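# Move as many desk boxes into the tote as there are blue bins

## Task

Find how many blue bins sit on the shelving, then transfer exactly that number of boxes from the desk into the gray tote that stands on the desk. Every transferred box must rest fully inside the tote, not on its edge, and must stay there without the robot holding it. Nothing new may end up on the floor, and every other object must remain on its shelf, table or counter. The robot must not tip over or finish leaning, or the task fails.

## Robot and tools

Robot: a Hello Robot Stretch 4, a single-arm mobile manipulator about 1.6 m tall. It has an omni-wheel base (rim within 0.23 m of the base origin), a lift on a vertical mast, a telescoping arm that reaches straight out, a three-joint wrist (yaw, pitch, roll) and a two-finger gripper. Cameras: head_camera, head_left_camera, head_right_camera (fisheye) and wrist_camera. A loose object may occasionally get nudged by something other than the robot.

Frames. Base frame: origin on the floor below the base centre, x ahead, y to the left, z up. hand_pose is reported in this frame and marks a point between the open fingertips; with all wrist joints at zero its axes line up with the base frame. Its printed position may be slightly wrong. The odometry frame is the base frame as it stood when the scene began; base_odometry counts wheel rotation only, so slipping looks like motion. Heading runs -3.142 to 3.142, positive to the left.

execute_actions(actions, cameras). actions is a list holding one action or none (empty list = just report state and pictures). An action contains "base", "joints" or both, optionally with "pace" and "contact_limits"; or it is {"end_of_arm": "enable_torque"} by itself. Motions in one action start together and may finish separately. No action runs over 15 s.
- base: exactly one relative command, measured from where the base last reported itself. {"translate_m": d}: drive straight, metres, forward positive, -2 to 2. {"strafe_m": d}: slide sideways, metres, left positive, -2 to 2. {"rotate_rad": d}: spin in place, radians, counter-clockwise (left) positive, -3.2 to 3.2.
- joints: a single dict of absolute joint targets by name (not offsets): lift_m 0 to 1.2 m; arm_m 0 to 0.55 m extension; wrist_yaw_rad -1.134 to 4.276 (0 points ahead, positive turns left, 3.14 tucked back, over 3.4 the arm may obstruct); wrist_pitch_rad -1.117 to 4.259 (0 level, 1.57 pointing down); wrist_roll_rad -1.117 to 4.259 (0 keeps the fingers level with each other, positive turns clockwise as seen from behind the hand); gripper_m -0.038 to 0.141 m, the fingertip gap (negative squeezes the tips together). Done tolerances: lift and arm ±0.004, yaw and roll ±0.02, pitch ±0.05, gripper ±0.004. A joint target past its range is clipped and executed with a note; any other bad value or unknown key rejects the whole call.
- pace: "slow", "default", "fast", "max". Base top speeds 0.1/0.3/0.4/0.6 m/s and 1/2/3/4 rad/s; with the lift above 0.2 these are lowered, down to 0.3 m/s and 1 rad/s at 1.2.
- contact_limits: {"arm_m": value} from 0 (gentlest) to 0.75 (firmest), default 0.5; the arm halts when it pushes harder.
- cameras: list of camera names, or "all"; omitted/null means all, [] none. The "pictures" line gives image order.
A joint or base left out of an action may keep pushing toward its previous target without this being shown in the statuses.

wait(seconds): 0 to 10 s; commands nothing and returns the same report as an empty action.
zoom_image(camera, region): enlarges part of that camera's latest full image; region [x0, y0, x1, y1] in pixels, top-left origin, at most 504 by 504.
read_manual(section): only "licences"; moves nothing.
finished_scene(scene): ends the given scene (integer) once the last command has been held; irreversible, and reports whether the task succeeded. The next scene's task appears in its result. Sending a reply with no tool call ends everything. After resuming from a summary, first send an empty execute_actions to learn the scene and task.

Readings. lidar_m: 12 distances in metres from the base origin, one per 30° sector, first straight ahead then counter-clockwise (4th left, 7th behind, 10th right); "-" means nothing seen or closer than 0.25 m. It senses from about 0.15 m up, so table tops register; it can miss glass, thin legs and things behind. wrist_depth_mm: 7×7 grid of median depths, 100 to 2000 mm, read from top left; the robot's own parts appear. base_tilt in degrees (forward and right positive) carries a fixed offset up to about 1.5°. turned_by_wheels vs turned_by_imu differing by more than ~0.1 rad signals a collision or slip. motor_effort: percent of maximum, positive toward higher joint values, peak in brackets (noisy); for wheel_0/1/2 positive turns the base right. A load in a level gripper pushes wrist_pitch effort away from 0.

Statuses. "done" (for the base: wheels turned the full amount, even if slipping); "off_target" (resting short, may still push); "contact_stop_at_<key>" (blocked; lift, arm or wheels go slack, a slack lift may sag under load); "limit_stop_at_<name>"; "time_out"; "torque_fault" (a wrist or gripper motor overloaded and went limp; send enable_torque). After a stop the old target is dropped. "limit_stop_at_tilt" means over 6° of lean: lift, arm and wheels go slack until it eases. "limit_stop_at_own_body" stops a joint about to strike the robot; risky with pitch below -0.2 and roll below -0.4 or above 4. on_its_own lists uncommanded behaviour; "held at" shows the held target. If a call reports a stop, the later robot calls in that same reply are skipped.

Gripping. Command a gap smaller than the object; a smaller value grips harder and pulls the item inward. Gripper reading and "done" do not prove a grasp; check gripper effort (firm squeezes show at commanded values ≥ 0). If fingertips snag on a surface, raise the lift. Start by unfolding with lift_m 0.4 plus wrist_yaw_rad 0.

Caution. Avoid driving or turning while holding over 1 kg with arm_m above 0.2, especially at fast paces; avoid sustained pushes or pulls with a raised gripper. Drops, slams, hard impacts and strong pushes are penalised. Place boxes fully inside the tote and release before finishing. Less robot motion time is better.

Each tool is called after "Emit:" by a JSON object that holds its "method" and its "body".

## Session

Emit:
{"method": "execute_actions", "body": {"actions": []}}

Scene clock: 0.00 s.
base_odometry: x=+0.000 y=+0.000 heading=+0.000 (m, m, rad; odometry frame)
turned_by_wheels: +0.000 (rad since the last result)
turned_by_imu: +0.000 (rad since the last result)
base_tilt: forward=+0.3 right=+0.5 (deg)
lidar_m: 0.83 0.83 0.99 2.33 1.31 0.78 0.67 0.66 0.78 1.41 1.95 1.87
base_status: not commanded
joint_positions: lift_m=+0.159 arm_m=-0.001 wrist_yaw_rad=+3.209 wrist_pitch_rad=-0.004 wrist_roll_rad=-0.011 gripper_m=+0.057
joint_status: not commanded
motor_effort: lift_m=+19 arm_m=+0 wrist_yaw_rad=-1 wrist_pitch_rad=-6 wrist_roll_rad=+0 gripper_m=-6 wheel_0=+0 wheel_1=-1 wheel_2=+1 (%)
hand_pose: x=-0.1242 y=+0.0677 z=+0.3389 quat_wxyz=(-0.034, +0.002, -0.005, +0.999) (m; base frame)
wrist_depth_mm: - - 134 788 842 878 917 / - - 134 798 842 878 917 / - 111 136 809 842 891 946 / 140 138 223 809 854 904 946 / 212 741 768 809 866 904 976 / 213 741 199 820 202 917 960 / 212 707 768 - 768 768 820
pictures: head_camera, head_left_camera, head_right_camera, wrist_camera
Images, in order (width x height): head_camera 420x560, head_left_camera 420x672, head_right_camera 420x672, wrist_camera 616x392.

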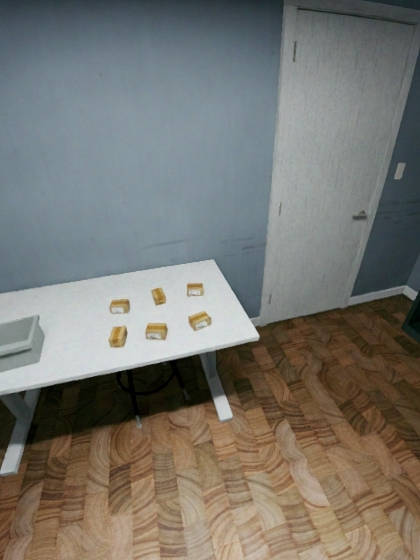

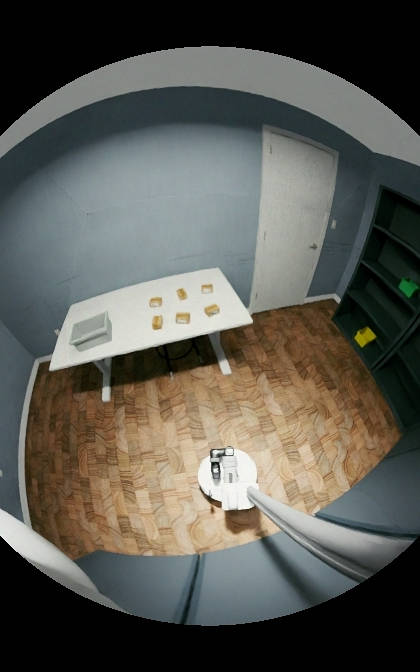

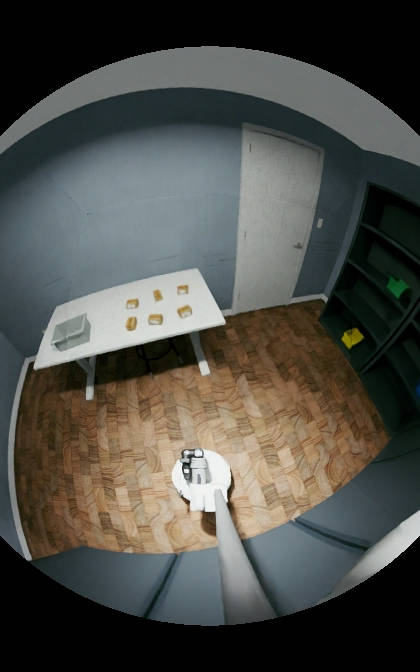

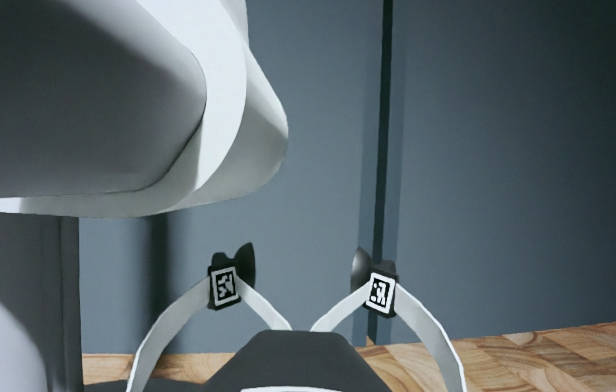

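Emit:
{"method": "execute_actions", "body": {"actions": [{"base":{"rotate_rad":-1.2},"joints":{"lift_m":1.0,"wrist_yaw_rad":0,"gripper_m":0.12},"pace":"fast"}]}}

Scene clock: 3.97 s.
base_odometry: x=+0.000 y=+0.000 heading=-1.199 (m, m, rad; odometry frame)
turned_by_wheels: -1.199 (rad since the last result)
turned_by_imu: -1.233 (rad since the last result)
base_tilt: forward=+0.2 right=+0.4 (deg)
lidar_m: 1.96 2.08 0.85 0.83 0.90 2.37 2.34 0.86 0.68 0.66 0.72 1.09
base_status: done
joint_positions: lift_m=+1.000 arm_m=-0.001 wrist_yaw_rad=+0.000 wrist_pitch_rad=-0.004 wrist_roll_rad=-0.011 gripper_m=+0.120
joint_status: all done
motor_effort: lift_m=+22(26) arm_m=+0(0) wrist_yaw_rad=-1(8) wrist_pitch_rad=-6(6) wrist_roll_rad=-1(1) gripper_m=-2(5) wheel_0=+2(9) wheel_1=+2(12) wheel_2=+4(14) (%)
hand_pose: x=+0.4580 y=-0.0873 z=+1.1792 quat_wxyz=(+1.000, -0.005, -0.002, +0.000) (m; base frame)
wrist_depth_mm: 1983 - - - - 1618 1025 / 1983 - - - - 1537 1008 / - - - - - 1537 960 / - - - - - 1499 946 / - - - - - 1464 931 / - 1921 1863 1863 1708 1308 946 / - - - - - 1255 946
pictures: head_camera, head_left_camera, head_right_camera, wrist_camera
Images, in order (width x height): head_camera 420x560, head_left_camera 420x672, head_right_camera 420x672, wrist_camera 616x392.

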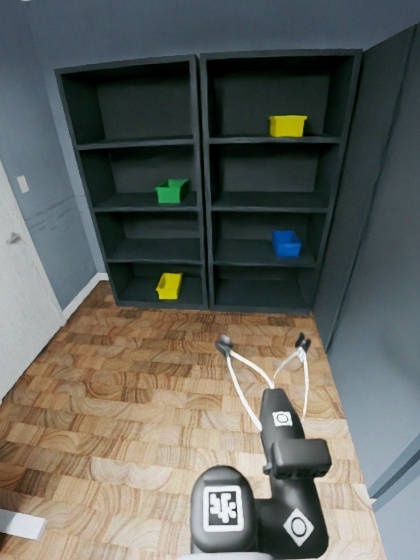

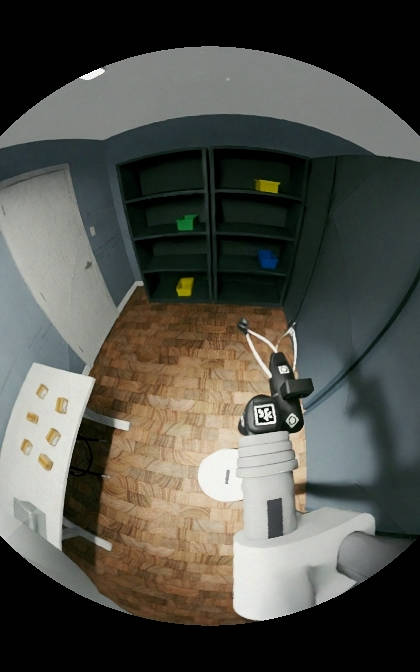

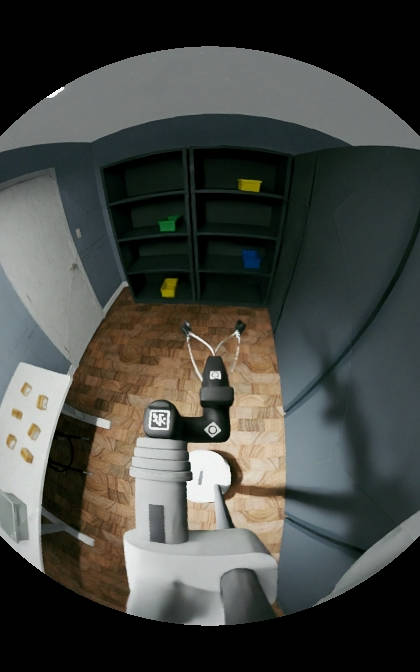

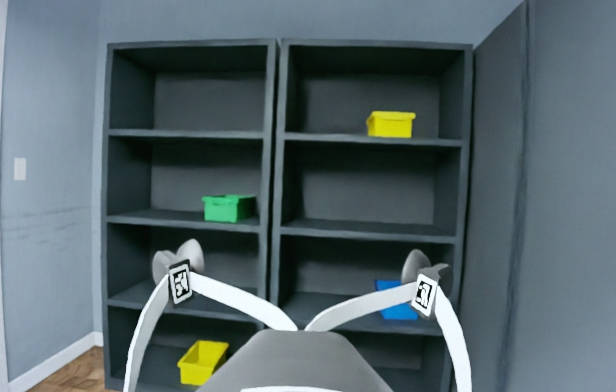

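Emit:
{"method": "execute_actions", "body": {"actions": [{"base":{"rotate_rad":3.1},"pace":"fast"}]}}

Emit:
{"method": "execute_actions", "body": {"actions": [{"base":{"translate_m":1.0},"joints":{"wrist_pitch_rad":1.5},"pace":"fast"}]}}

Scene clock: 8.07 s.
base_odometry: x=+0.000 y=+0.000 heading=+1.899 (m, m, rad; odometry frame)
turned_by_wheels: +3.099 (rad since the last result)
turned_by_imu: +3.179 (rad since the last result)
base_tilt: forward=+0.4 right=+0.5 (deg)
lidar_m: 2.34 0.86 0.67 0.66 0.72 1.07 1.96 2.10 0.87 0.83 0.91 1.34
base_status: done
joint_positions: lift_m=+1.000 arm_m=-0.001 wrist_yaw_rad=+0.000 wrist_pitch_rad=-0.004 wrist_roll_rad=-0.011 gripper_m=+0.120
joint_status: not commanded
motor_effort: lift_m=+21(22) arm_m=+0(1) wrist_yaw_rad=-1(2) wrist_pitch_rad=-5(6) wrist_roll_rad=+0(1) gripper_m=+1(2) wheel_0=-5(8) wheel_1=-5(11) wheel_2=-7(12) (%)
hand_pose: x=+0.4580 y=-0.0874 z=+1.1793 quat_wxyz=(+1.000, -0.005, -0.002, +0.000) (m; base frame)
wrist_depth_mm: 866 - - - - 1983 1921 / 878 - - - - 1983 1983 / 891 - - - - - 1921 / 904 - - - - - 1983 / 904 - - - - - - / 904 1138 - - - - - / 904 - - - - - -
pictures: head_camera, head_left_camera, head_right_camera, wrist_camera
Images, in order (width x height): head_camera 420x560, head_left_camera 420x672, head_right_camera 420x672, wrist_camera 616x392.

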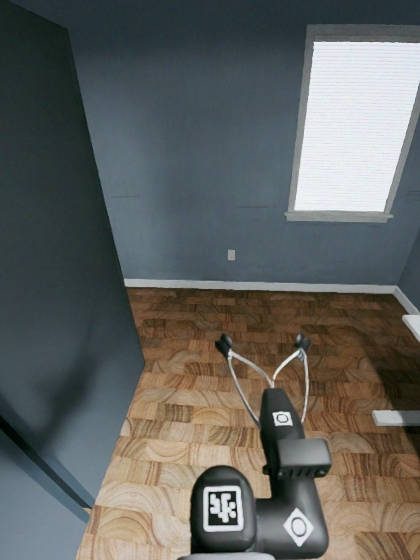

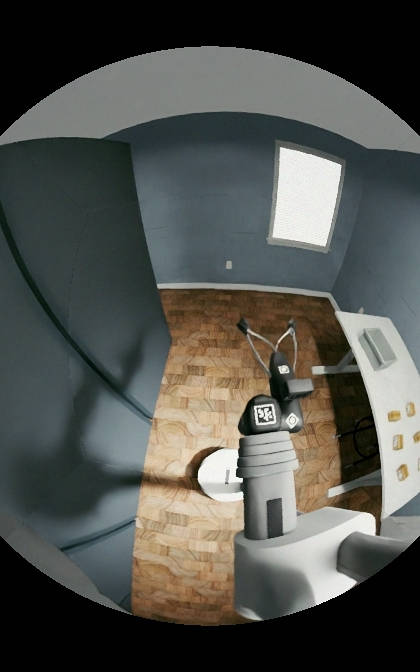

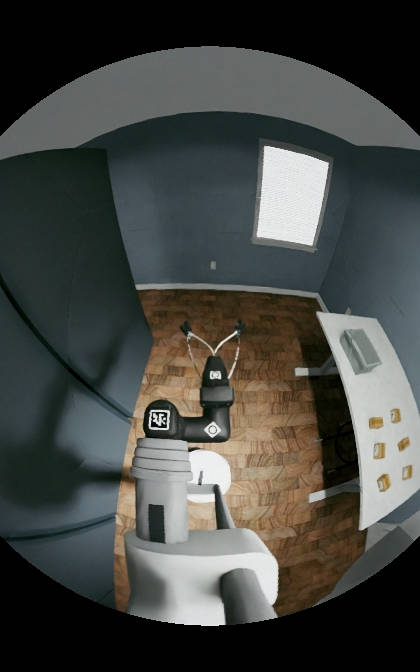

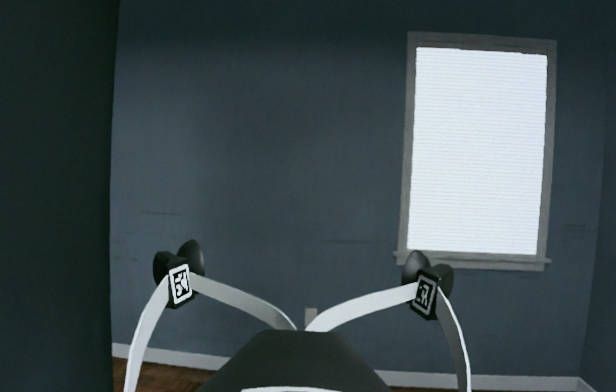

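Scene clock: 12.33 s.
base_odometry: x=-0.323 y=+0.946 heading=+1.899 (m, m, rad; odometry frame)
turned_by_wheels: +0.000 (rad since the last result)
turned_by_imu: -0.001 (rad since the last result)
base_tilt: forward=+0.4 right=+0.5 (deg)
lidar_m: 1.31 1.46 0.57 0.56 0.61 0.90 3.10 1.26 0.96 0.92 1.70 1.35
base_status: done
joint_positions: lift_m=+1.000 arm_m=-0.001 wrist_yaw_rad=+0.000 wrist_pitch_rad=+1.500 wrist_roll_rad=-0.011 gripper_m=+0.120
joint_status: all done
motor_effort: lift_m=+21(21) arm_m=+0(0) wrist_yaw_rad=-1(1) wrist_pitch_rad=+1(0) wrist_roll_rad=+0(1) gripper_m=-4(1) wheel_0=+3(4) wheel_1=+4(7) wheel_2=-6(18) (%)
hand_pose: x=+0.1899 y=-0.0874 z=+0.8903 quat_wxyz=(+0.732, -0.004, +0.682, +0.004) (m; base frame)
wrist_depth_mm: 1138 1138 1138 1118 1138 1118 1118 / 1118 1118 1118 1118 1118 1138 1138 / 946 1118 1138 1138 1118 1118 1118 / 854 1118 1118 1118 1118 1118 1118 / 878 1118 904 891 1118 1118 1118 / 904 1118 891 891 1118 1118 1118 / 917 1118 1118 - 1118 1118 1098
pictures: head_camera, head_left_camera, head_right_camera, wrist_camera
Images, in order (width x height): head_camera 420x560, head_left_camera 420x672, head_right_camera 420x672, wrist_camera 616x392.

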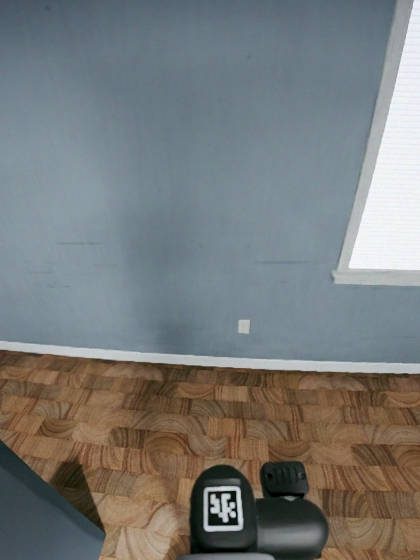

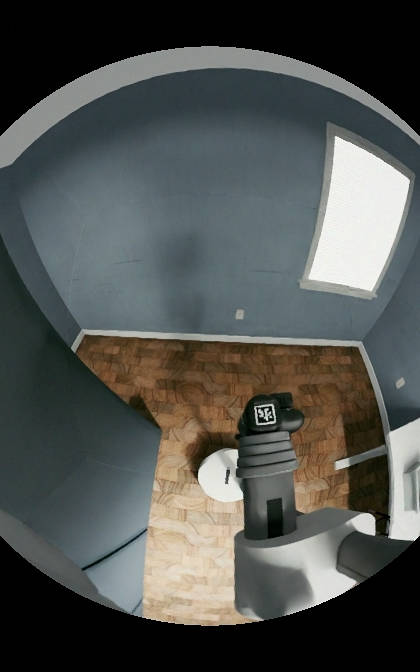

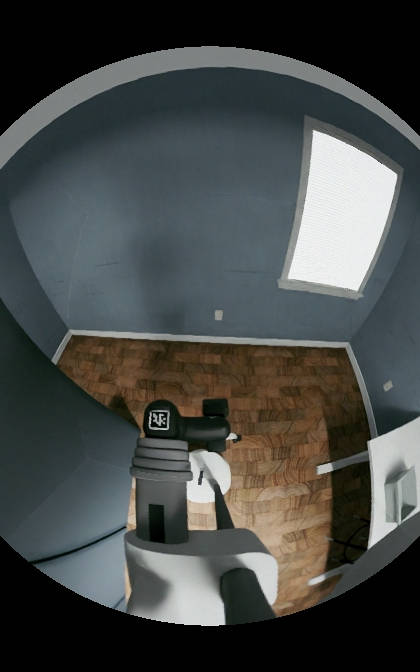

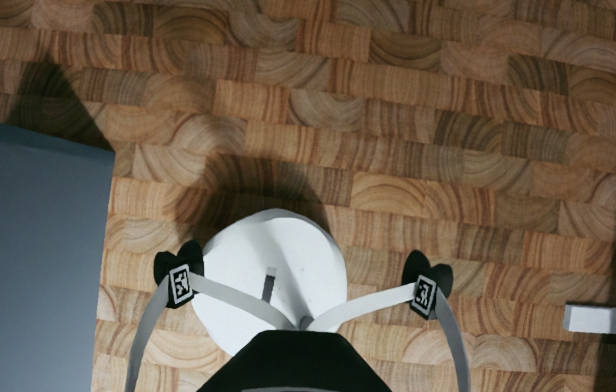

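Emit:
{"method": "execute_actions", "body": {"actions": [{"base":{"translate_m":0.8},"joints":{"lift_m":0.45},"pace":"max"}], "cameras": []}}

Emit:
{"method": "execute_actions", "body": {"actions": [{"base":{"rotate_rad":1.44},"pace":"fast"}], "cameras": ["head_left_camera"]}}

Scene clock: 17.03 s.
base_odometry: x=-0.581 y=+1.703 heading=+1.899 (m, m, rad; odometry frame)
turned_by_wheels: +0.000 (rad since the last result)
turned_by_imu: -0.002 (rad since the last result)
base_tilt: forward=+0.4 right=+0.4 (deg)
lidar_m: 0.53 0.58 0.88 1.95 0.69 0.77 - 1.33 1.24 1.44 0.71 0.53
base_status: done
joint_positions: lift_m=+0.450 arm_m=-0.001 wrist_yaw_rad=+0.000 wrist_pitch_rad=+1.500 wrist_roll_rad=-0.011 gripper_m=+0.120
joint_status: all done
motor_effort: lift_m=+17(20) arm_m=+0(0) wrist_yaw_rad=+0(0) wrist_pitch_rad=+1(0) wrist_roll_rad=+0(0) gripper_m=+1(3) wheel_0=+2(8) wheel_1=+3(10) wheel_2=-4(16) (%)
hand_pose: x=+0.1899 y=-0.0874 z=+0.3407 quat_wxyz=(+0.732, -0.004, +0.682, +0.004) (m; base frame)
wrist_depth_mm: 574 574 574 574 569 517 492 / 569 569 574 569 574 574 574 / 569 574 569 574 574 574 574 / 564 569 569 569 569 569 574 / 564 564 355 387 574 569 574 / 564 355 353 355 355 569 569 / 355 353 353 - 569 569 564
pictures: none
No camera images: the call's "cameras" was empty. Leave "cameras" out to get every camera's image.

Scene clock: 18.70 s.
base_odometry: x=-0.581 y=+1.703 heading=-2.944 (m, m, rad; odometry frame)
turned_by_wheels: +1.439 (rad since the last result)
turned_by_imu: +1.477 (rad since the last result)
base_tilt: forward=+0.3 right=+0.5 (deg)
lidar_m: 1.95 0.70 0.67 1.80 1.49 1.26 1.82 0.77 0.55 0.53 0.55 0.75
base_status: done
joint_positions: lift_m=+0.450 arm_m=-0.001 wrist_yaw_rad=+0.000 wrist_pitch_rad=+1.500 wrist_roll_rad=-0.011 gripper_m=+0.120
joint_status: not commanded
motor_effort: lift_m=+17(17) arm_m=-1(0) wrist_yaw_rad=-1(1) wrist_pitch_rad=+1(1) wrist_roll_rad=-1(1) gripper_m=-1(2) wheel_0=-3(10) wheel_1=-2(12) wheel_2=-3(15) (%)
hand_pose: x=+0.1899 y=-0.0874 z=+0.3406 quat_wxyz=(+0.732, -0.004, +0.682, +0.004) (m; base frame)
wrist_depth_mm: 574 569 574 574 574 574 574 / 574 574 574 574 574 574 574 / 569 569 574 574 574 580 569 / 564 569 569 569 569 574 569 / 569 564 355 384 569 569 569 / 564 353 355 355 353 569 569 / 355 351 353 - 564 569 564
pictures: head_left_camera
Images, in order (width x height): head_left_camera 420x672.

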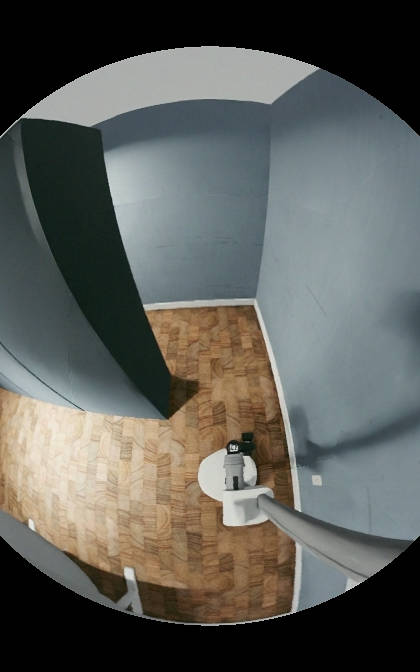

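Emit:
{"method": "execute_actions", "body": {"actions": [{"base":{"translate_m":1.5},"pace":"max"}], "cameras": []}}

Emit:
{"method": "execute_actions", "body": {"actions": [{"base":{"rotate_rad":1.53},"pace":"fast"}], "cameras": ["head_left_camera","head_camera"]}}

Scene clock: 23.90 s.
base_odometry: x=-2.052 y=+1.409 heading=-2.944 (m, m, rad; odometry frame)
turned_by_wheels: +0.000 (rad since the last result)
turned_by_imu: -0.001 (rad since the last result)
base_tilt: forward=+0.3 right=+0.5 (deg)
lidar_m: 0.43 0.45 0.62 1.66 0.83 0.77 2.25 0.75 0.55 0.51 0.53 0.46
base_status: done
joint_positions: lift_m=+0.450 arm_m=-0.001 wrist_yaw_rad=+0.000 wrist_pitch_rad=+1.500 wrist_roll_rad=-0.011 gripper_m=+0.120
joint_status: not commanded
motor_effort: lift_m=+18(18) arm_m=-1(0) wrist_yaw_rad=+0(0) wrist_pitch_rad=+0(1) wrist_roll_rad=-1(0) gripper_m=-1(3) wheel_0=+2(14) wheel_1=+3(10) wheel_2=-1(18) (%)
hand_pose: x=+0.1899 y=-0.0874 z=+0.3406 quat_wxyz=(+0.732, -0.004, +0.682, +0.004) (m; base frame)
wrist_depth_mm: 445 439 449 449 442 430 427 / 569 569 574 574 574 574 530 / 564 574 569 569 574 574 569 / 569 564 569 564 574 574 569 / 569 569 357 387 574 574 564 / 559 355 353 355 353 569 564 / 353 351 353 - 564 569 569
pictures: none
No camera images: the call's "cameras" was empty. Leave "cameras" out to get every camera's image.

Scene clock: 25.60 s.
base_odometry: x=-2.052 y=+1.409 heading=-1.415 (m, m, rad; odometry frame)
turned_by_wheels: +1.529 (rad since the last result)
turned_by_imu: +1.569 (rad since the last result)
base_tilt: forward=+0.4 right=+0.5 (deg)
lidar_m: 1.50 0.85 0.77 2.38 0.77 0.54 0.50 0.53 0.47 0.43 0.45 0.60
base_status: done
joint_positions: lift_m=+0.450 arm_m=-0.001 wrist_yaw_rad=+0.000 wrist_pitch_rad=+1.500 wrist_roll_rad=-0.011 gripper_m=+0.120
joint_status: not commanded
motor_effort: lift_m=+18(18) arm_m=+0(0) wrist_yaw_rad=+0(1) wrist_pitch_rad=+1(1) wrist_roll_rad=+0(1) gripper_m=+0(1) wheel_0=-3(10) wheel_1=-3(12) wheel_2=-5(15) (%)
hand_pose: x=+0.1899 y=-0.0874 z=+0.3406 quat_wxyz=(+0.732, -0.004, +0.682, +0.004) (m; base frame)
wrist_depth_mm: 574 574 574 574 574 574 477 / 569 574 569 574 574 574 469 / 574 569 569 569 574 574 477 / 569 569 569 569 569 569 477 / 564 569 357 387 564 569 473 / 564 355 353 353 355 569 473 / 353 353 353 - 564 564 477
pictures: head_camera, head_left_camera
Images, in order (width x height): head_camera 420x560, head_left_camera 420x672.

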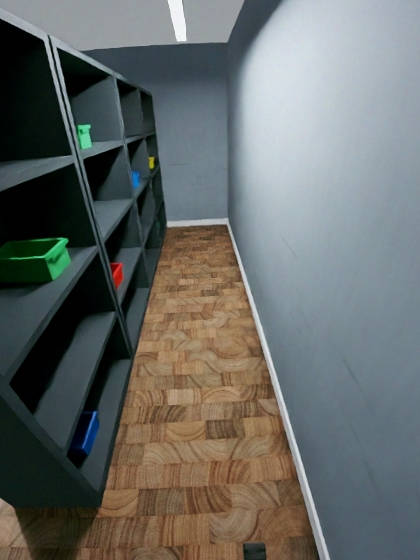

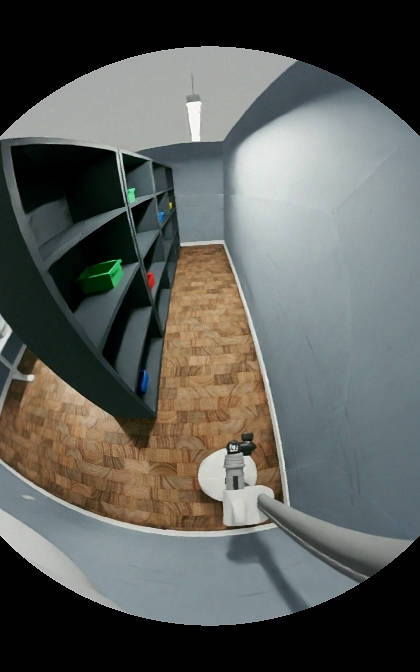

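Emit:
{"method": "execute_actions", "body": {"actions": [{"base":{"rotate_rad":1.57},"pace":"fast"}], "cameras": []}}

Emit:
{"method": "execute_actions", "body": {"actions": [{"base":{"strafe_m":-1.4},"pace":"max"}], "cameras": ["head_left_camera","head_right_camera"]}}

Emit:
{"method": "execute_actions", "body": {"actions": [{"base":{"strafe_m":-1.6},"pace":"max"}], "cameras": ["head_left_camera","head_right_camera"]}}

Scene clock: 28.47 s.
base_odometry: x=-2.052 y=+1.409 heading=+0.154 (m, m, rad; odometry frame)
turned_by_wheels: +1.569 (rad since the last result)
turned_by_imu: +1.609 (rad since the last result)
base_tilt: forward=+0.3 right=+0.5 (deg)
lidar_m: 2.16 0.77 0.54 0.51 0.52 0.47 0.43 0.47 0.61 1.56 0.83 0.77
base_status: done
joint_positions: lift_m=+0.450 arm_m=-0.001 wrist_yaw_rad=+0.000 wrist_pitch_rad=+1.500 wrist_roll_rad=-0.011 gripper_m=+0.120
joint_status: not commanded
motor_effort: lift_m=+18(18) arm_m=+0(0) wrist_yaw_rad=-1(1) wrist_pitch_rad=+1(1) wrist_roll_rad=-1(1) gripper_m=-2(3) wheel_0=-4(14) wheel_1=-4(11) wheel_2=-6(14) (%)
hand_pose: x=+0.1899 y=-0.0874 z=+0.3406 quat_wxyz=(+0.732, -0.004, +0.682, +0.004) (m; base frame)
wrist_depth_mm: 574 574 574 574 574 580 574 / 569 574 569 574 574 574 574 / 569 574 569 574 574 574 574 / 569 574 574 574 574 569 574 / 564 564 357 387 569 569 569 / 564 355 353 353 355 569 564 / 353 351 353 - 564 564 569
pictures: none
No camera images: the call's "cameras" was empty. Leave "cameras" out to get every camera's image.

Scene clock: 32.47 s.
base_odometry: x=-1.837 y=+0.026 heading=+0.154 (m, m, rad; odometry frame)
turned_by_wheels: +0.000 (rad since the last result)
turned_by_imu: -0.001 (rad since the last result)
base_tilt: forward=+0.4 right=+0.4 (deg)
lidar_m: 0.59 0.61 0.85 1.74 0.60 0.43 0.39 0.41 0.56 1.43 0.90 0.63
base_status: done
joint_positions: lift_m=+0.450 arm_m=-0.001 wrist_yaw_rad=+0.000 wrist_pitch_rad=+1.500 wrist_roll_rad=-0.011 gripper_m=+0.120
joint_status: not commanded
motor_effort: lift_m=+20(20) arm_m=-1(1) wrist_yaw_rad=-1(1) wrist_pitch_rad=+1(1) wrist_roll_rad=+0(0) gripper_m=+0(1) wheel_0=-2(17) wheel_1=-1(18) wheel_2=+0(4) (%)
hand_pose: x=+0.1899 y=-0.0874 z=+0.3404 quat_wxyz=(+0.732, -0.004, +0.682, +0.004) (m; base frame)
wrist_depth_mm: 574 574 574 574 580 580 580 / 569 574 574 574 574 569 574 / 569 569 574 569 574 574 580 / 569 569 569 569 569 569 574 / 569 569 357 387 569 569 569 / 564 355 353 353 359 569 569 / 353 353 353 - 564 564 569
pictures: head_left_camera, head_right_camera
Images, in order (width x height): head_left_camera 420x672, head_right_camera 420x672.

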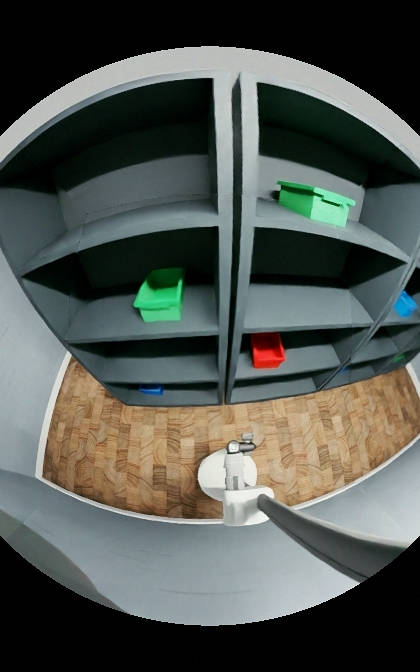

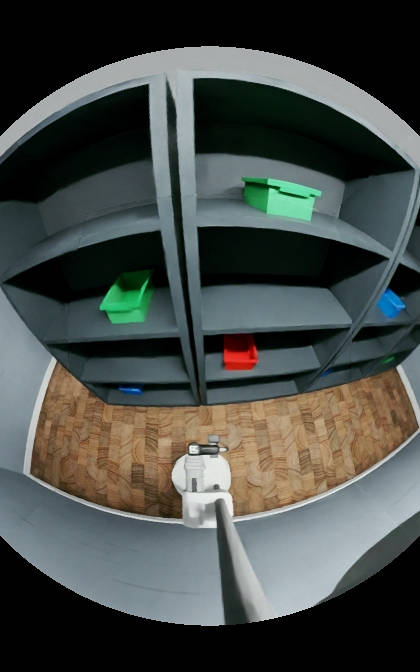

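Scene clock: 36.83 s.
base_odometry: x=-1.592 y=-1.555 heading=+0.154 (m, m, rad; odometry frame)
turned_by_wheels: +0.000 (rad since the last result)
turned_by_imu: -0.001 (rad since the last result)
base_tilt: forward=+0.3 right=+0.4 (deg)
lidar_m: 0.65 0.66 0.89 1.57 0.54 0.38 0.35 0.37 0.51 1.21 0.96 0.66
base_status: done
joint_positions: lift_m=+0.450 arm_m=-0.001 wrist_yaw_rad=+0.000 wrist_pitch_rad=+1.500 wrist_roll_rad=-0.011 gripper_m=+0.120
joint_status: not commanded
motor_effort: lift_m=+20(20) arm_m=+0(0) wrist_yaw_rad=+0(0) wrist_pitch_rad=+1(0) wrist_roll_rad=+0(0) gripper_m=-1(3) wheel_0=+1(15) wheel_1=+2(16) wheel_2=+0(1) (%)
hand_pose: x=+0.1899 y=-0.0874 z=+0.3404 quat_wxyz=(+0.732, -0.004, +0.682, +0.004) (m; base frame)
wrist_depth_mm: 569 574 574 574 574 574 580 / 569 574 574 569 574 574 574 / 569 569 574 569 574 569 574 / 569 569 574 569 574 569 574 / 564 569 355 384 569 574 569 / 564 355 355 355 359 569 564 / 353 351 353 - 569 569 569
pictures: head_left_camera, head_right_camera
Images, in order (width x height): head_left_camera 420x672, head_right_camera 420x672.

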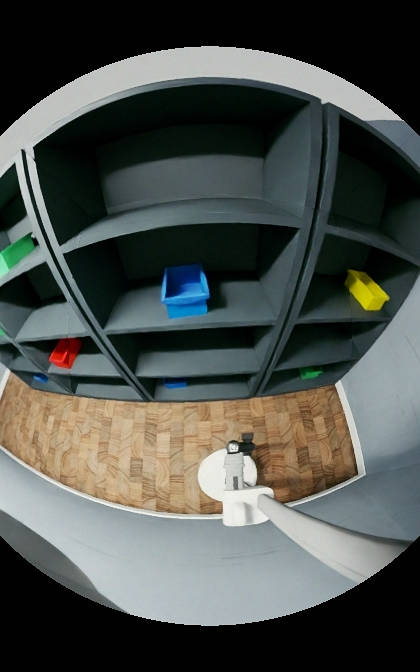

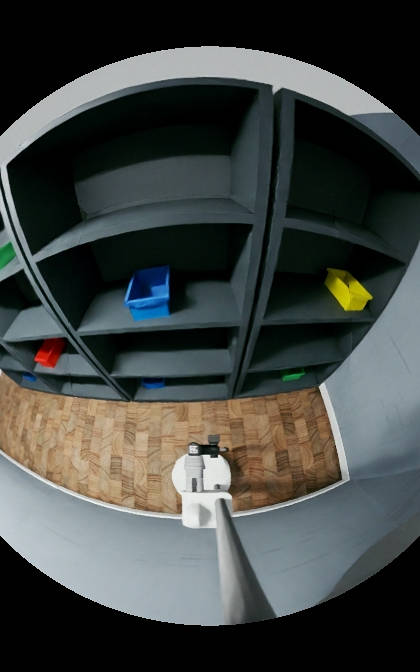

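Emit:
{"method": "execute_actions", "body": {"actions": [{"base":{"strafe_m":2.0},"pace":"max"}], "cameras": []}}

Emit:
{"method": "execute_actions", "body": {"actions": [{"base":{"strafe_m":0.95},"pace":"max"}], "cameras": []}}

Emit:
{"method": "execute_actions", "body": {"actions": [{"base":{"translate_m":1.9},"pace":"max"}], "cameras": []}}

Emit:
{"method": "execute_actions", "body": {"actions": [{"base":{"strafe_m":-1.5},"joints":{"lift_m":1.05,"wrist_pitch_rad":1.57},"pace":"max"}]}}

Scene clock: 43.30 s.
base_odometry: x=-1.899 y=+0.421 heading=+0.154 (m, m, rad; odometry frame)
turned_by_wheels: +0.000 (rad since the last result)
turned_by_imu: -0.005 (rad since the last result)
base_tilt: forward=+0.3 right=+0.5 (deg)
lidar_m: 0.58 0.61 1.59 1.52 0.61 0.43 0.40 0.42 0.57 1.47 0.85 0.63
base_status: done
joint_positions: lift_m=+0.450 arm_m=-0.001 wrist_yaw_rad=+0.000 wrist_pitch_rad=+1.500 wrist_roll_rad=-0.011 gripper_m=+0.120
joint_status: not commanded
motor_effort: lift_m=+20(20) arm_m=+0(1) wrist_yaw_rad=-1(1) wrist_pitch_rad=+1(1) wrist_roll_rad=-1(1) gripper_m=-2(2) wheel_0=+1(17) wheel_1=+2(16) wheel_2=+0(1) (%)
hand_pose: x=+0.1899 y=-0.0874 z=+0.3404 quat_wxyz=(+0.732, -0.004, +0.682, +0.004) (m; base frame)
wrist_depth_mm: 569 574 569 574 574 580 574 / 569 569 569 574 569 574 580 / 569 569 574 574 569 569 574 / 569 569 569 569 569 569 574 / 564 569 355 387 569 574 569 / 564 355 353 355 355 569 564 / 353 351 353 - 564 569 569
pictures: none
No camera images: the call's "cameras" was empty. Leave "cameras" out to get every camera's image.

Scene clock: 46.43 s.
base_odometry: x=-2.045 y=+1.360 heading=+0.154 (m, m, rad; odometry frame)
turned_by_wheels: +0.000 (rad since the last result)
turned_by_imu: -0.002 (rad since the last result)
base_tilt: forward=+0.2 right=+0.5 (deg)
lidar_m: 2.47 0.84 0.59 0.56 0.60 0.47 0.43 0.45 0.63 1.57 0.83 0.72
base_status: done
joint_positions: lift_m=+0.450 arm_m=-0.001 wrist_yaw_rad=+0.000 wrist_pitch_rad=+1.500 wrist_roll_rad=-0.011 gripper_m=+0.120
joint_status: not commanded
motor_effort: lift_m=+20(20) arm_m=+0(0) wrist_yaw_rad=-1(0) wrist_pitch_rad=+1(1) wrist_roll_rad=+0(1) gripper_m=+1(5) wheel_0=+0(13) wheel_1=+2(17) wheel_2=+0(0) (%)
hand_pose: x=+0.1899 y=-0.0874 z=+0.3404 quat_wxyz=(+0.732, -0.004, +0.682, +0.004) (m; base frame)
wrist_depth_mm: 569 574 574 574 574 574 574 / 574 574 569 574 574 574 580 / 569 569 569 574 569 569 574 / 569 574 569 569 574 569 574 / 569 569 357 387 569 569 569 / 564 353 353 355 353 569 569 / 353 351 351 - 569 569 569
pictures: none
No camera images: the call's "cameras" was empty. Leave "cameras" out to get every camera's image.

Scene clock: 51.53 s.
base_odometry: x=-0.168 y=+1.652 heading=+0.154 (m, m, rad; odometry frame)
turned_by_wheels: +0.000 (rad since the last result)
turned_by_imu: +0.000 (rad since the last result)
base_tilt: forward=+0.3 right=+0.5 (deg)
lidar_m: 1.40 0.85 0.61 0.62 0.65 0.86 2.33 0.95 1.23 3.11 0.92 0.88
base_status: done
joint_positions: lift_m=+0.450 arm_m=-0.001 wrist_yaw_rad=+0.000 wrist_pitch_rad=+1.500 wrist_roll_rad=-0.011 gripper_m=+0.120
joint_status: not commanded
motor_effort: lift_m=+20(20) arm_m=+0(0) wrist_yaw_rad=-1(0) wrist_pitch_rad=+1(1) wrist_roll_rad=+0(1) gripper_m=-1(3) wheel_0=+1(12) wheel_1=+4(11) wheel_2=-3(19) (%)
hand_pose: x=+0.1899 y=-0.0874 z=+0.3404 quat_wxyz=(+0.732, -0.004, +0.682, +0.004) (m; base frame)
wrist_depth_mm: 569 574 574 574 574 580 574 / 569 569 574 574 574 574 574 / 569 569 569 569 569 574 574 / 569 569 569 569 569 569 569 / 564 564 357 384 569 569 574 / 564 355 353 353 355 569 569 / 353 353 351 - 564 569 569
pictures: none
No camera images: the call's "cameras" was empty. Leave "cameras" out to get every camera's image.

Scene clock: 55.70 s.
base_odometry: x=+0.063 y=+0.169 heading=+0.154 (m, m, rad; odometry frame)
turned_by_wheels: +0.000 (rad since the last result)
turned_by_imu: +0.000 (rad since the last result)
base_tilt: forward=+0.3 right=+0.4 (deg)
lidar_m: 0.66 0.68 0.92 2.11 1.24 0.87 0.83 0.87 1.17 2.17 2.10 0.71
base_status: done
joint_positions: lift_m=+1.050 arm_m=-0.001 wrist_yaw_rad=+0.000 wrist_pitch_rad=+1.570 wrist_roll_rad=-0.011 gripper_m=+0.120
joint_status: all done
motor_effort: lift_m=+20(24) arm_m=+0(1) wrist_yaw_rad=+0(1) wrist_pitch_rad=+1(5) wrist_roll_rad=-1(2) gripper_m=-3(0) wheel_0=-2(18) wheel_1=+2(16) wheel_2=+0(2) (%)
hand_pose: x=+0.1697 y=-0.0874 z=+0.9397 quat_wxyz=(+0.707, -0.004, +0.707, +0.004) (m; base frame)
wrist_depth_mm: 1118 1118 1138 1138 1118 1138 1138 / 1160 1160 1138 1138 1138 1138 1160 / 1160 1160 1160 1160 1138 1160 1160 / 1182 1160 1138 1160 1182 1182 1160 / 1160 1160 960 991 1182 1182 1182 / 1182 1205 976 960 1182 1182 1182 / 1205 1182 1205 - 1205 1205 1205
pictures: head_camera, head_left_camera, head_right_camera, wrist_camera
Images, in order (width x height): head_camera 420x560, head_left_camera 420x672, head_right_camera 420x672, wrist_camera 616x392.

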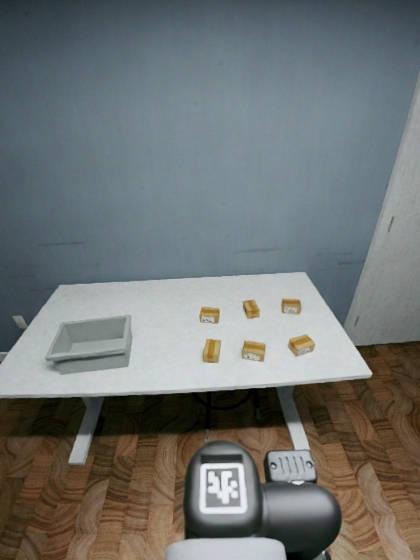

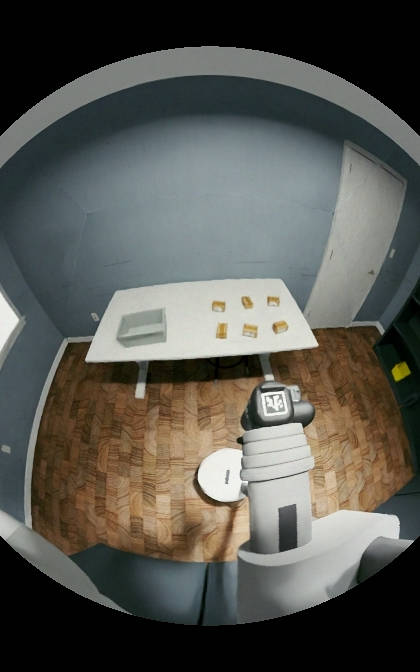

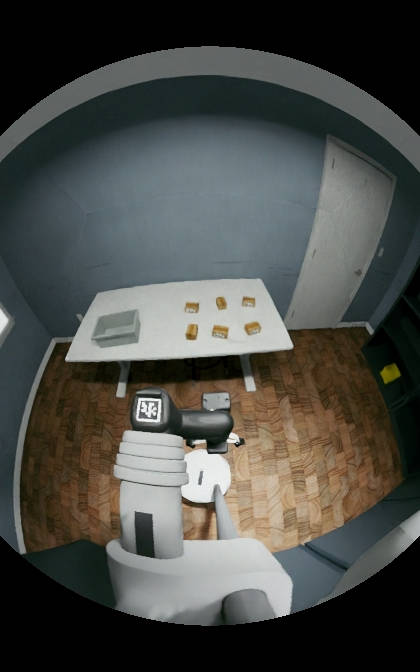

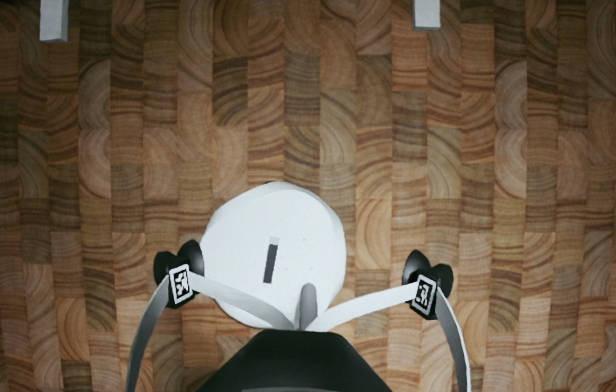

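Emit:
{"method": "execute_actions", "body": {"actions": [{"base":{"translate_m":0.36},"joints":{"arm_m":0.22,"wrist_pitch_rad":1.52},"pace":"fast"}], "cameras": ["head_camera","wrist_camera"]}}

Scene clock: 58.97 s.
base_odometry: x=+0.418 y=+0.225 heading=+0.155 (m, m, rad; odometry frame)
turned_by_wheels: +0.000 (rad since the last result)
turned_by_imu: -0.001 (rad since the last result)
base_tilt: forward=+0.4 right=+0.4 (deg)
lidar_m: 0.29 0.30 0.43 2.10 2.21 1.26 1.19 1.24 1.68 2.15 0.47 0.33
base_status: done
joint_positions: lift_m=+1.050 arm_m=+0.219 wrist_yaw_rad=+0.000 wrist_pitch_rad=+1.520 wrist_roll_rad=-0.011 gripper_m=+0.120
joint_status: all done
motor_effort: lift_m=+20(20) arm_m=+6(6) wrist_yaw_rad=+0(0) wrist_pitch_rad=+2(5) wrist_roll_rad=-1(0) gripper_m=-1(0) wheel_0=+4(8) wheel_1=+5(7) wheel_2=-3(15) (%)
hand_pose: x=+0.4045 y=-0.0874 z=+0.9400 quat_wxyz=(+0.725, -0.004, +0.689, +0.004) (m; base frame)
wrist_depth_mm: 445 445 445 449 449 445 445 / 445 449 445 445 445 449 449 / 449 445 445 445 445 445 445 / 445 449 397 445 397 449 399 / 445 449 445 449 449 449 452 / 1160 449 960 449 449 449 1182 / 1182 1160 960 - 1160 1182 1182
pictures: head_camera, wrist_camera
Images, in order (width x height): head_camera 420x560, wrist_camera 616x392.

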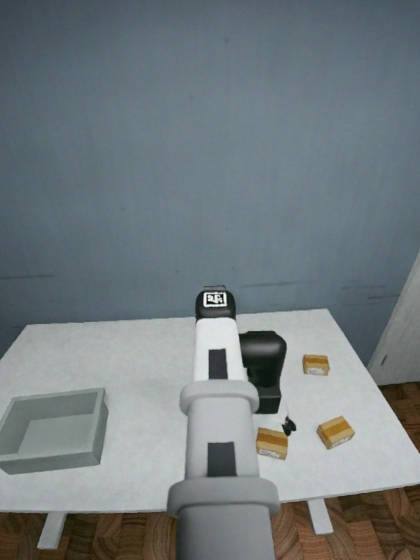

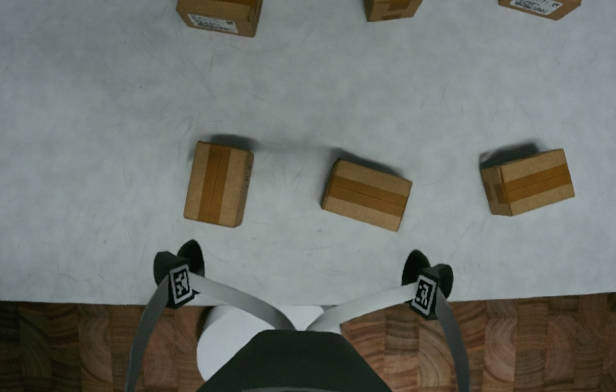

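Emit:
{"method": "execute_actions", "body": {"actions": [{"base":{"strafe_m":0.103},"joints":{"arm_m":0.277,"wrist_roll_rad":0.15,"lift_m":0.93},"pace":"fast"}], "cameras": ["wrist_camera"]}}

Scene clock: 61.47 s.
base_odometry: x=+0.403 y=+0.326 heading=+0.155 (m, m, rad; odometry frame)
turned_by_wheels: +0.000 (rad since the last result)
turned_by_imu: -0.001 (rad since the last result)
base_tilt: forward=+0.3 right=+0.5 (deg)
lidar_m: 0.30 0.32 0.41 1.99 2.11 1.26 1.21 1.25 1.67 2.26 0.46 0.31
base_status: done
joint_positions: lift_m=+0.930 arm_m=+0.276 wrist_yaw_rad=+0.000 wrist_pitch_rad=+1.520 wrist_roll_rad=+0.149 gripper_m=+0.120
joint_status: all done
motor_effort: lift_m=+16(19) arm_m=+6(4) wrist_yaw_rad=+0(0) wrist_pitch_rad=+1(0) wrist_roll_rad=+1(5) gripper_m=-2(2) wheel_0=-3(13) wheel_1=+3(14) wheel_2=+0(1) (%)
hand_pose: x=+0.4614 y=-0.0874 z=+0.8204 quat_wxyz=(+0.723, +0.054, +0.687, -0.051) (m; base frame)
wrist_depth_mm: 327 329 329 327 327 327 327 / 327 329 329 327 327 327 325 / 329 329 327 327 327 325 327 / 329 329 327 327 327 327 327 / 329 329 327 278 329 277 278 / 330 329 329 279 327 327 329 / 330 329 330 - 329 329 1042
pictures: wrist_camera
Images, in order (width x height): wrist_camera 616x392.

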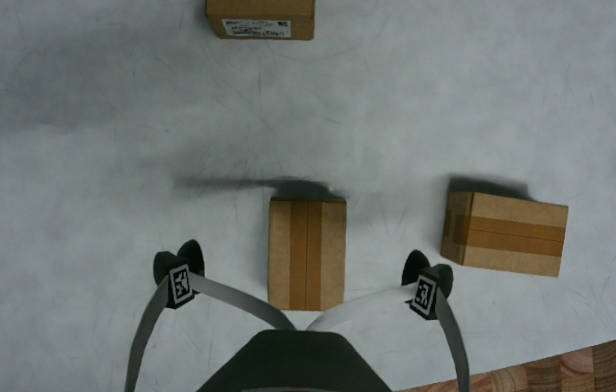

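Emit:
{"method": "execute_actions", "body": {"actions": [{"joints":{"lift_m":0.85,"gripper_m":0.09},"pace":"fast"}], "cameras": []}}

Emit:
{"method": "execute_actions", "body": {"actions": [{"joints":{"gripper_m":0.03}}], "cameras": ["wrist_camera"]}}

Emit:
{"method": "execute_actions", "body": {"actions": [{"joints":{"lift_m":1.03,"wrist_roll_rad":0},"base":{"strafe_m":0.5},"pace":"fast"}], "cameras": ["wrist_camera","head_camera"]}}

Scene clock: 63.97 s.
base_odometry: x=+0.403 y=+0.326 heading=+0.155 (m, m, rad; odometry frame)
turned_by_wheels: +0.000 (rad since the last result)
turned_by_imu: -0.001 (rad since the last result)
base_tilt: forward=+0.3 right=+0.6 (deg)
lidar_m: 0.30 0.32 0.43 1.99 2.11 1.27 1.18 1.25 1.68 2.25 0.46 0.32
base_status: not commanded
joint_positions: lift_m=+0.850 arm_m=+0.276 wrist_yaw_rad=+0.000 wrist_pitch_rad=+1.520 wrist_roll_rad=+0.149 gripper_m=+0.090
joint_status: all done
motor_effort: lift_m=+17(17) arm_m=+6(6) wrist_yaw_rad=-1(1) wrist_pitch_rad=+1(2) wrist_roll_rad=+1(2) gripper_m=-2(3) wheel_0=-3(3) wheel_1=+4(4) wheel_2=+0(0) (%)
hand_pose: x=+0.4614 y=-0.0874 z=+0.7403 quat_wxyz=(+0.723, +0.054, +0.687, -0.051) (m; base frame)
wrist_depth_mm: 248 247 247 247 248 247 247 / 248 248 248 249 248 248 248 / 249 248 248 248 248 248 248 / 249 249 249 248 248 248 198 / 249 249 249 198 248 242 198 / 248 249 248 198 200 248 248 / 249 249 249 - 248 249 248
pictures: none
No camera images: the call's "cameras" was empty. Leave "cameras" out to get every camera's image.

Scene clock: 65.37 s.
base_odometry: x=+0.403 y=+0.326 heading=+0.155 (m, m, rad; odometry frame)
turned_by_wheels: +0.000 (rad since the last result)
turned_by_imu: -0.001 (rad since the last result)
base_tilt: forward=+0.4 right=+0.4 (deg)
lidar_m: 0.30 0.30 0.42 2.00 2.12 1.28 1.20 1.25 1.66 2.25 0.46 0.32
base_status: not commanded
joint_positions: lift_m=+0.850 arm_m=+0.276 wrist_yaw_rad=+0.000 wrist_pitch_rad=+1.520 wrist_roll_rad=+0.149 gripper_m=+0.030
joint_status: all done
motor_effort: lift_m=+17(17) arm_m=+6(6) wrist_yaw_rad=+0(1) wrist_pitch_rad=+1(1) wrist_roll_rad=+0(0) gripper_m=-17(18) wheel_0=-3(3) wheel_1=+4(3) wheel_2=+0(0) (%)
hand_pose: x=+0.4614 y=-0.0874 z=+0.7403 quat_wxyz=(+0.723, +0.054, +0.687, -0.051) (m; base frame)
wrist_depth_mm: 248 248 247 248 247 248 247 / 248 248 248 248 248 247 248 / 249 248 248 248 248 247 247 / 248 249 248 248 248 247 198 / 249 248 248 189 248 242 198 / 250 249 190 189 192 248 247 / 250 249 249 - 248 249 248
pictures: wrist_camera
Images, in order (width x height): wrist_camera 616x392.

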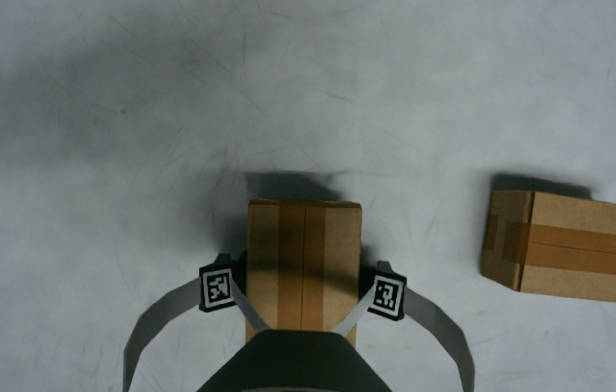

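Scene clock: 67.93 s.
base_odometry: x=+0.325 y=+0.820 heading=+0.155 (m, m, rad; odometry frame)
turned_by_wheels: +0.000 (rad since the last result)
turned_by_imu: -0.002 (rad since the last result)
base_tilt: forward=+0.3 right=+0.5 (deg)
lidar_m: 0.27 0.30 0.39 1.50 1.60 1.29 1.21 1.28 1.71 2.76 0.44 0.30
base_status: done
joint_positions: lift_m=+1.030 arm_m=+0.276 wrist_yaw_rad=+0.000 wrist_pitch_rad=+1.520 wrist_roll_rad=+0.001 gripper_m=+0.030
joint_status: all done
motor_effort: lift_m=+23(26) arm_m=+6(6) wrist_yaw_rad=-1(1) wrist_pitch_rad=+1(0) wrist_roll_rad=-2(4) gripper_m=-17(13) wheel_0=+0(12) wheel_1=+3(12) wheel_2=+0(1) (%)
hand_pose: x=+0.4614 y=-0.0874 z=+0.9198 quat_wxyz=(+0.725, +0.000, +0.689, +0.000) (m; base frame)
wrist_depth_mm: 424 424 424 427 427 430 427 / 427 424 427 427 427 430 427 / 427 427 375 366 392 366 427 / 427 427 427 424 427 377 430 / 427 427 336 189 424 364 427 / 427 427 190 189 192 340 430 / 427 427 309 - 427 430 433
pictures: head_camera, wrist_camera
Images, in order (width x height): head_camera 420x560, wrist_camera 616x392.

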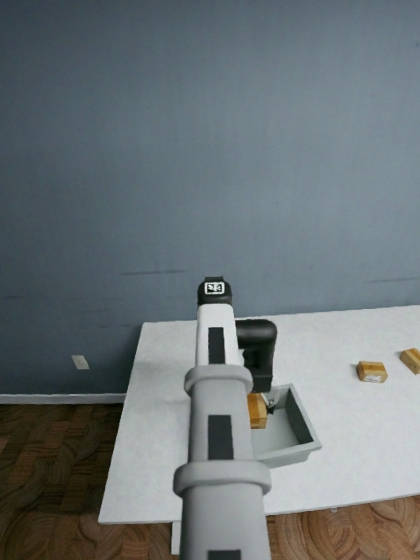

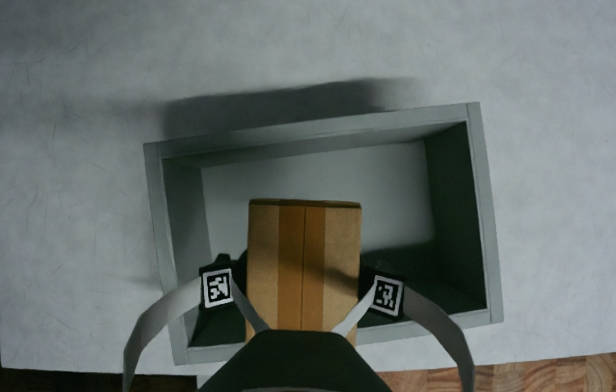

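Emit:
{"method": "execute_actions", "body": {"actions": [{"joints":{"arm_m":0.283,"wrist_roll_rad":1.45},"base":{"strafe_m":0.048},"pace":"fast"}], "cameras": ["wrist_camera"]}}

Scene clock: 71.03 s.
base_odometry: x=+0.318 y=+0.868 heading=+0.155 (m, m, rad; odometry frame)
turned_by_wheels: +0.000 (rad since the last result)
turned_by_imu: -0.001 (rad since the last result)
base_tilt: forward=+0.3 right=+0.4 (deg)
lidar_m: 0.26 0.29 1.48 1.44 1.55 1.28 1.21 1.26 1.69 2.81 0.40 0.30
base_status: done
joint_positions: lift_m=+1.030 arm_m=+0.282 wrist_yaw_rad=+0.000 wrist_pitch_rad=+1.520 wrist_roll_rad=+1.449 gripper_m=+0.030
joint_status: all done
motor_effort: lift_m=+23(23) arm_m=+6(5) wrist_yaw_rad=+0(1) wrist_pitch_rad=+1(0) wrist_roll_rad=+0(6) gripper_m=-15(16) wheel_0=-2(11) wheel_1=+2(14) wheel_2=+0(0) (%)
hand_pose: x=+0.4675 y=-0.0874 z=+0.9198 quat_wxyz=(+0.543, +0.480, +0.516, -0.457) (m; base frame)
wrist_depth_mm: 430 427 324 340 327 1078 1078 / 433 427 384 418 413 1098 1098 / 433 433 384 421 415 1118 1098 / 439 433 387 421 418 917 1098 / 439 439 312 189 304 931 917 / 442 439 190 189 192 917 1098 / 445 442 439 - 430 1118 1138
pictures: wrist_camera
Images, in order (width x height): wrist_camera 616x392.

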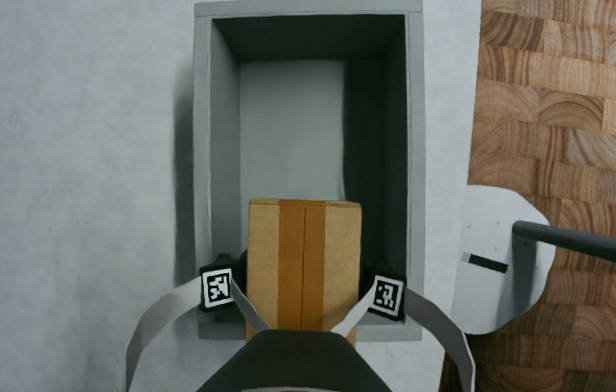

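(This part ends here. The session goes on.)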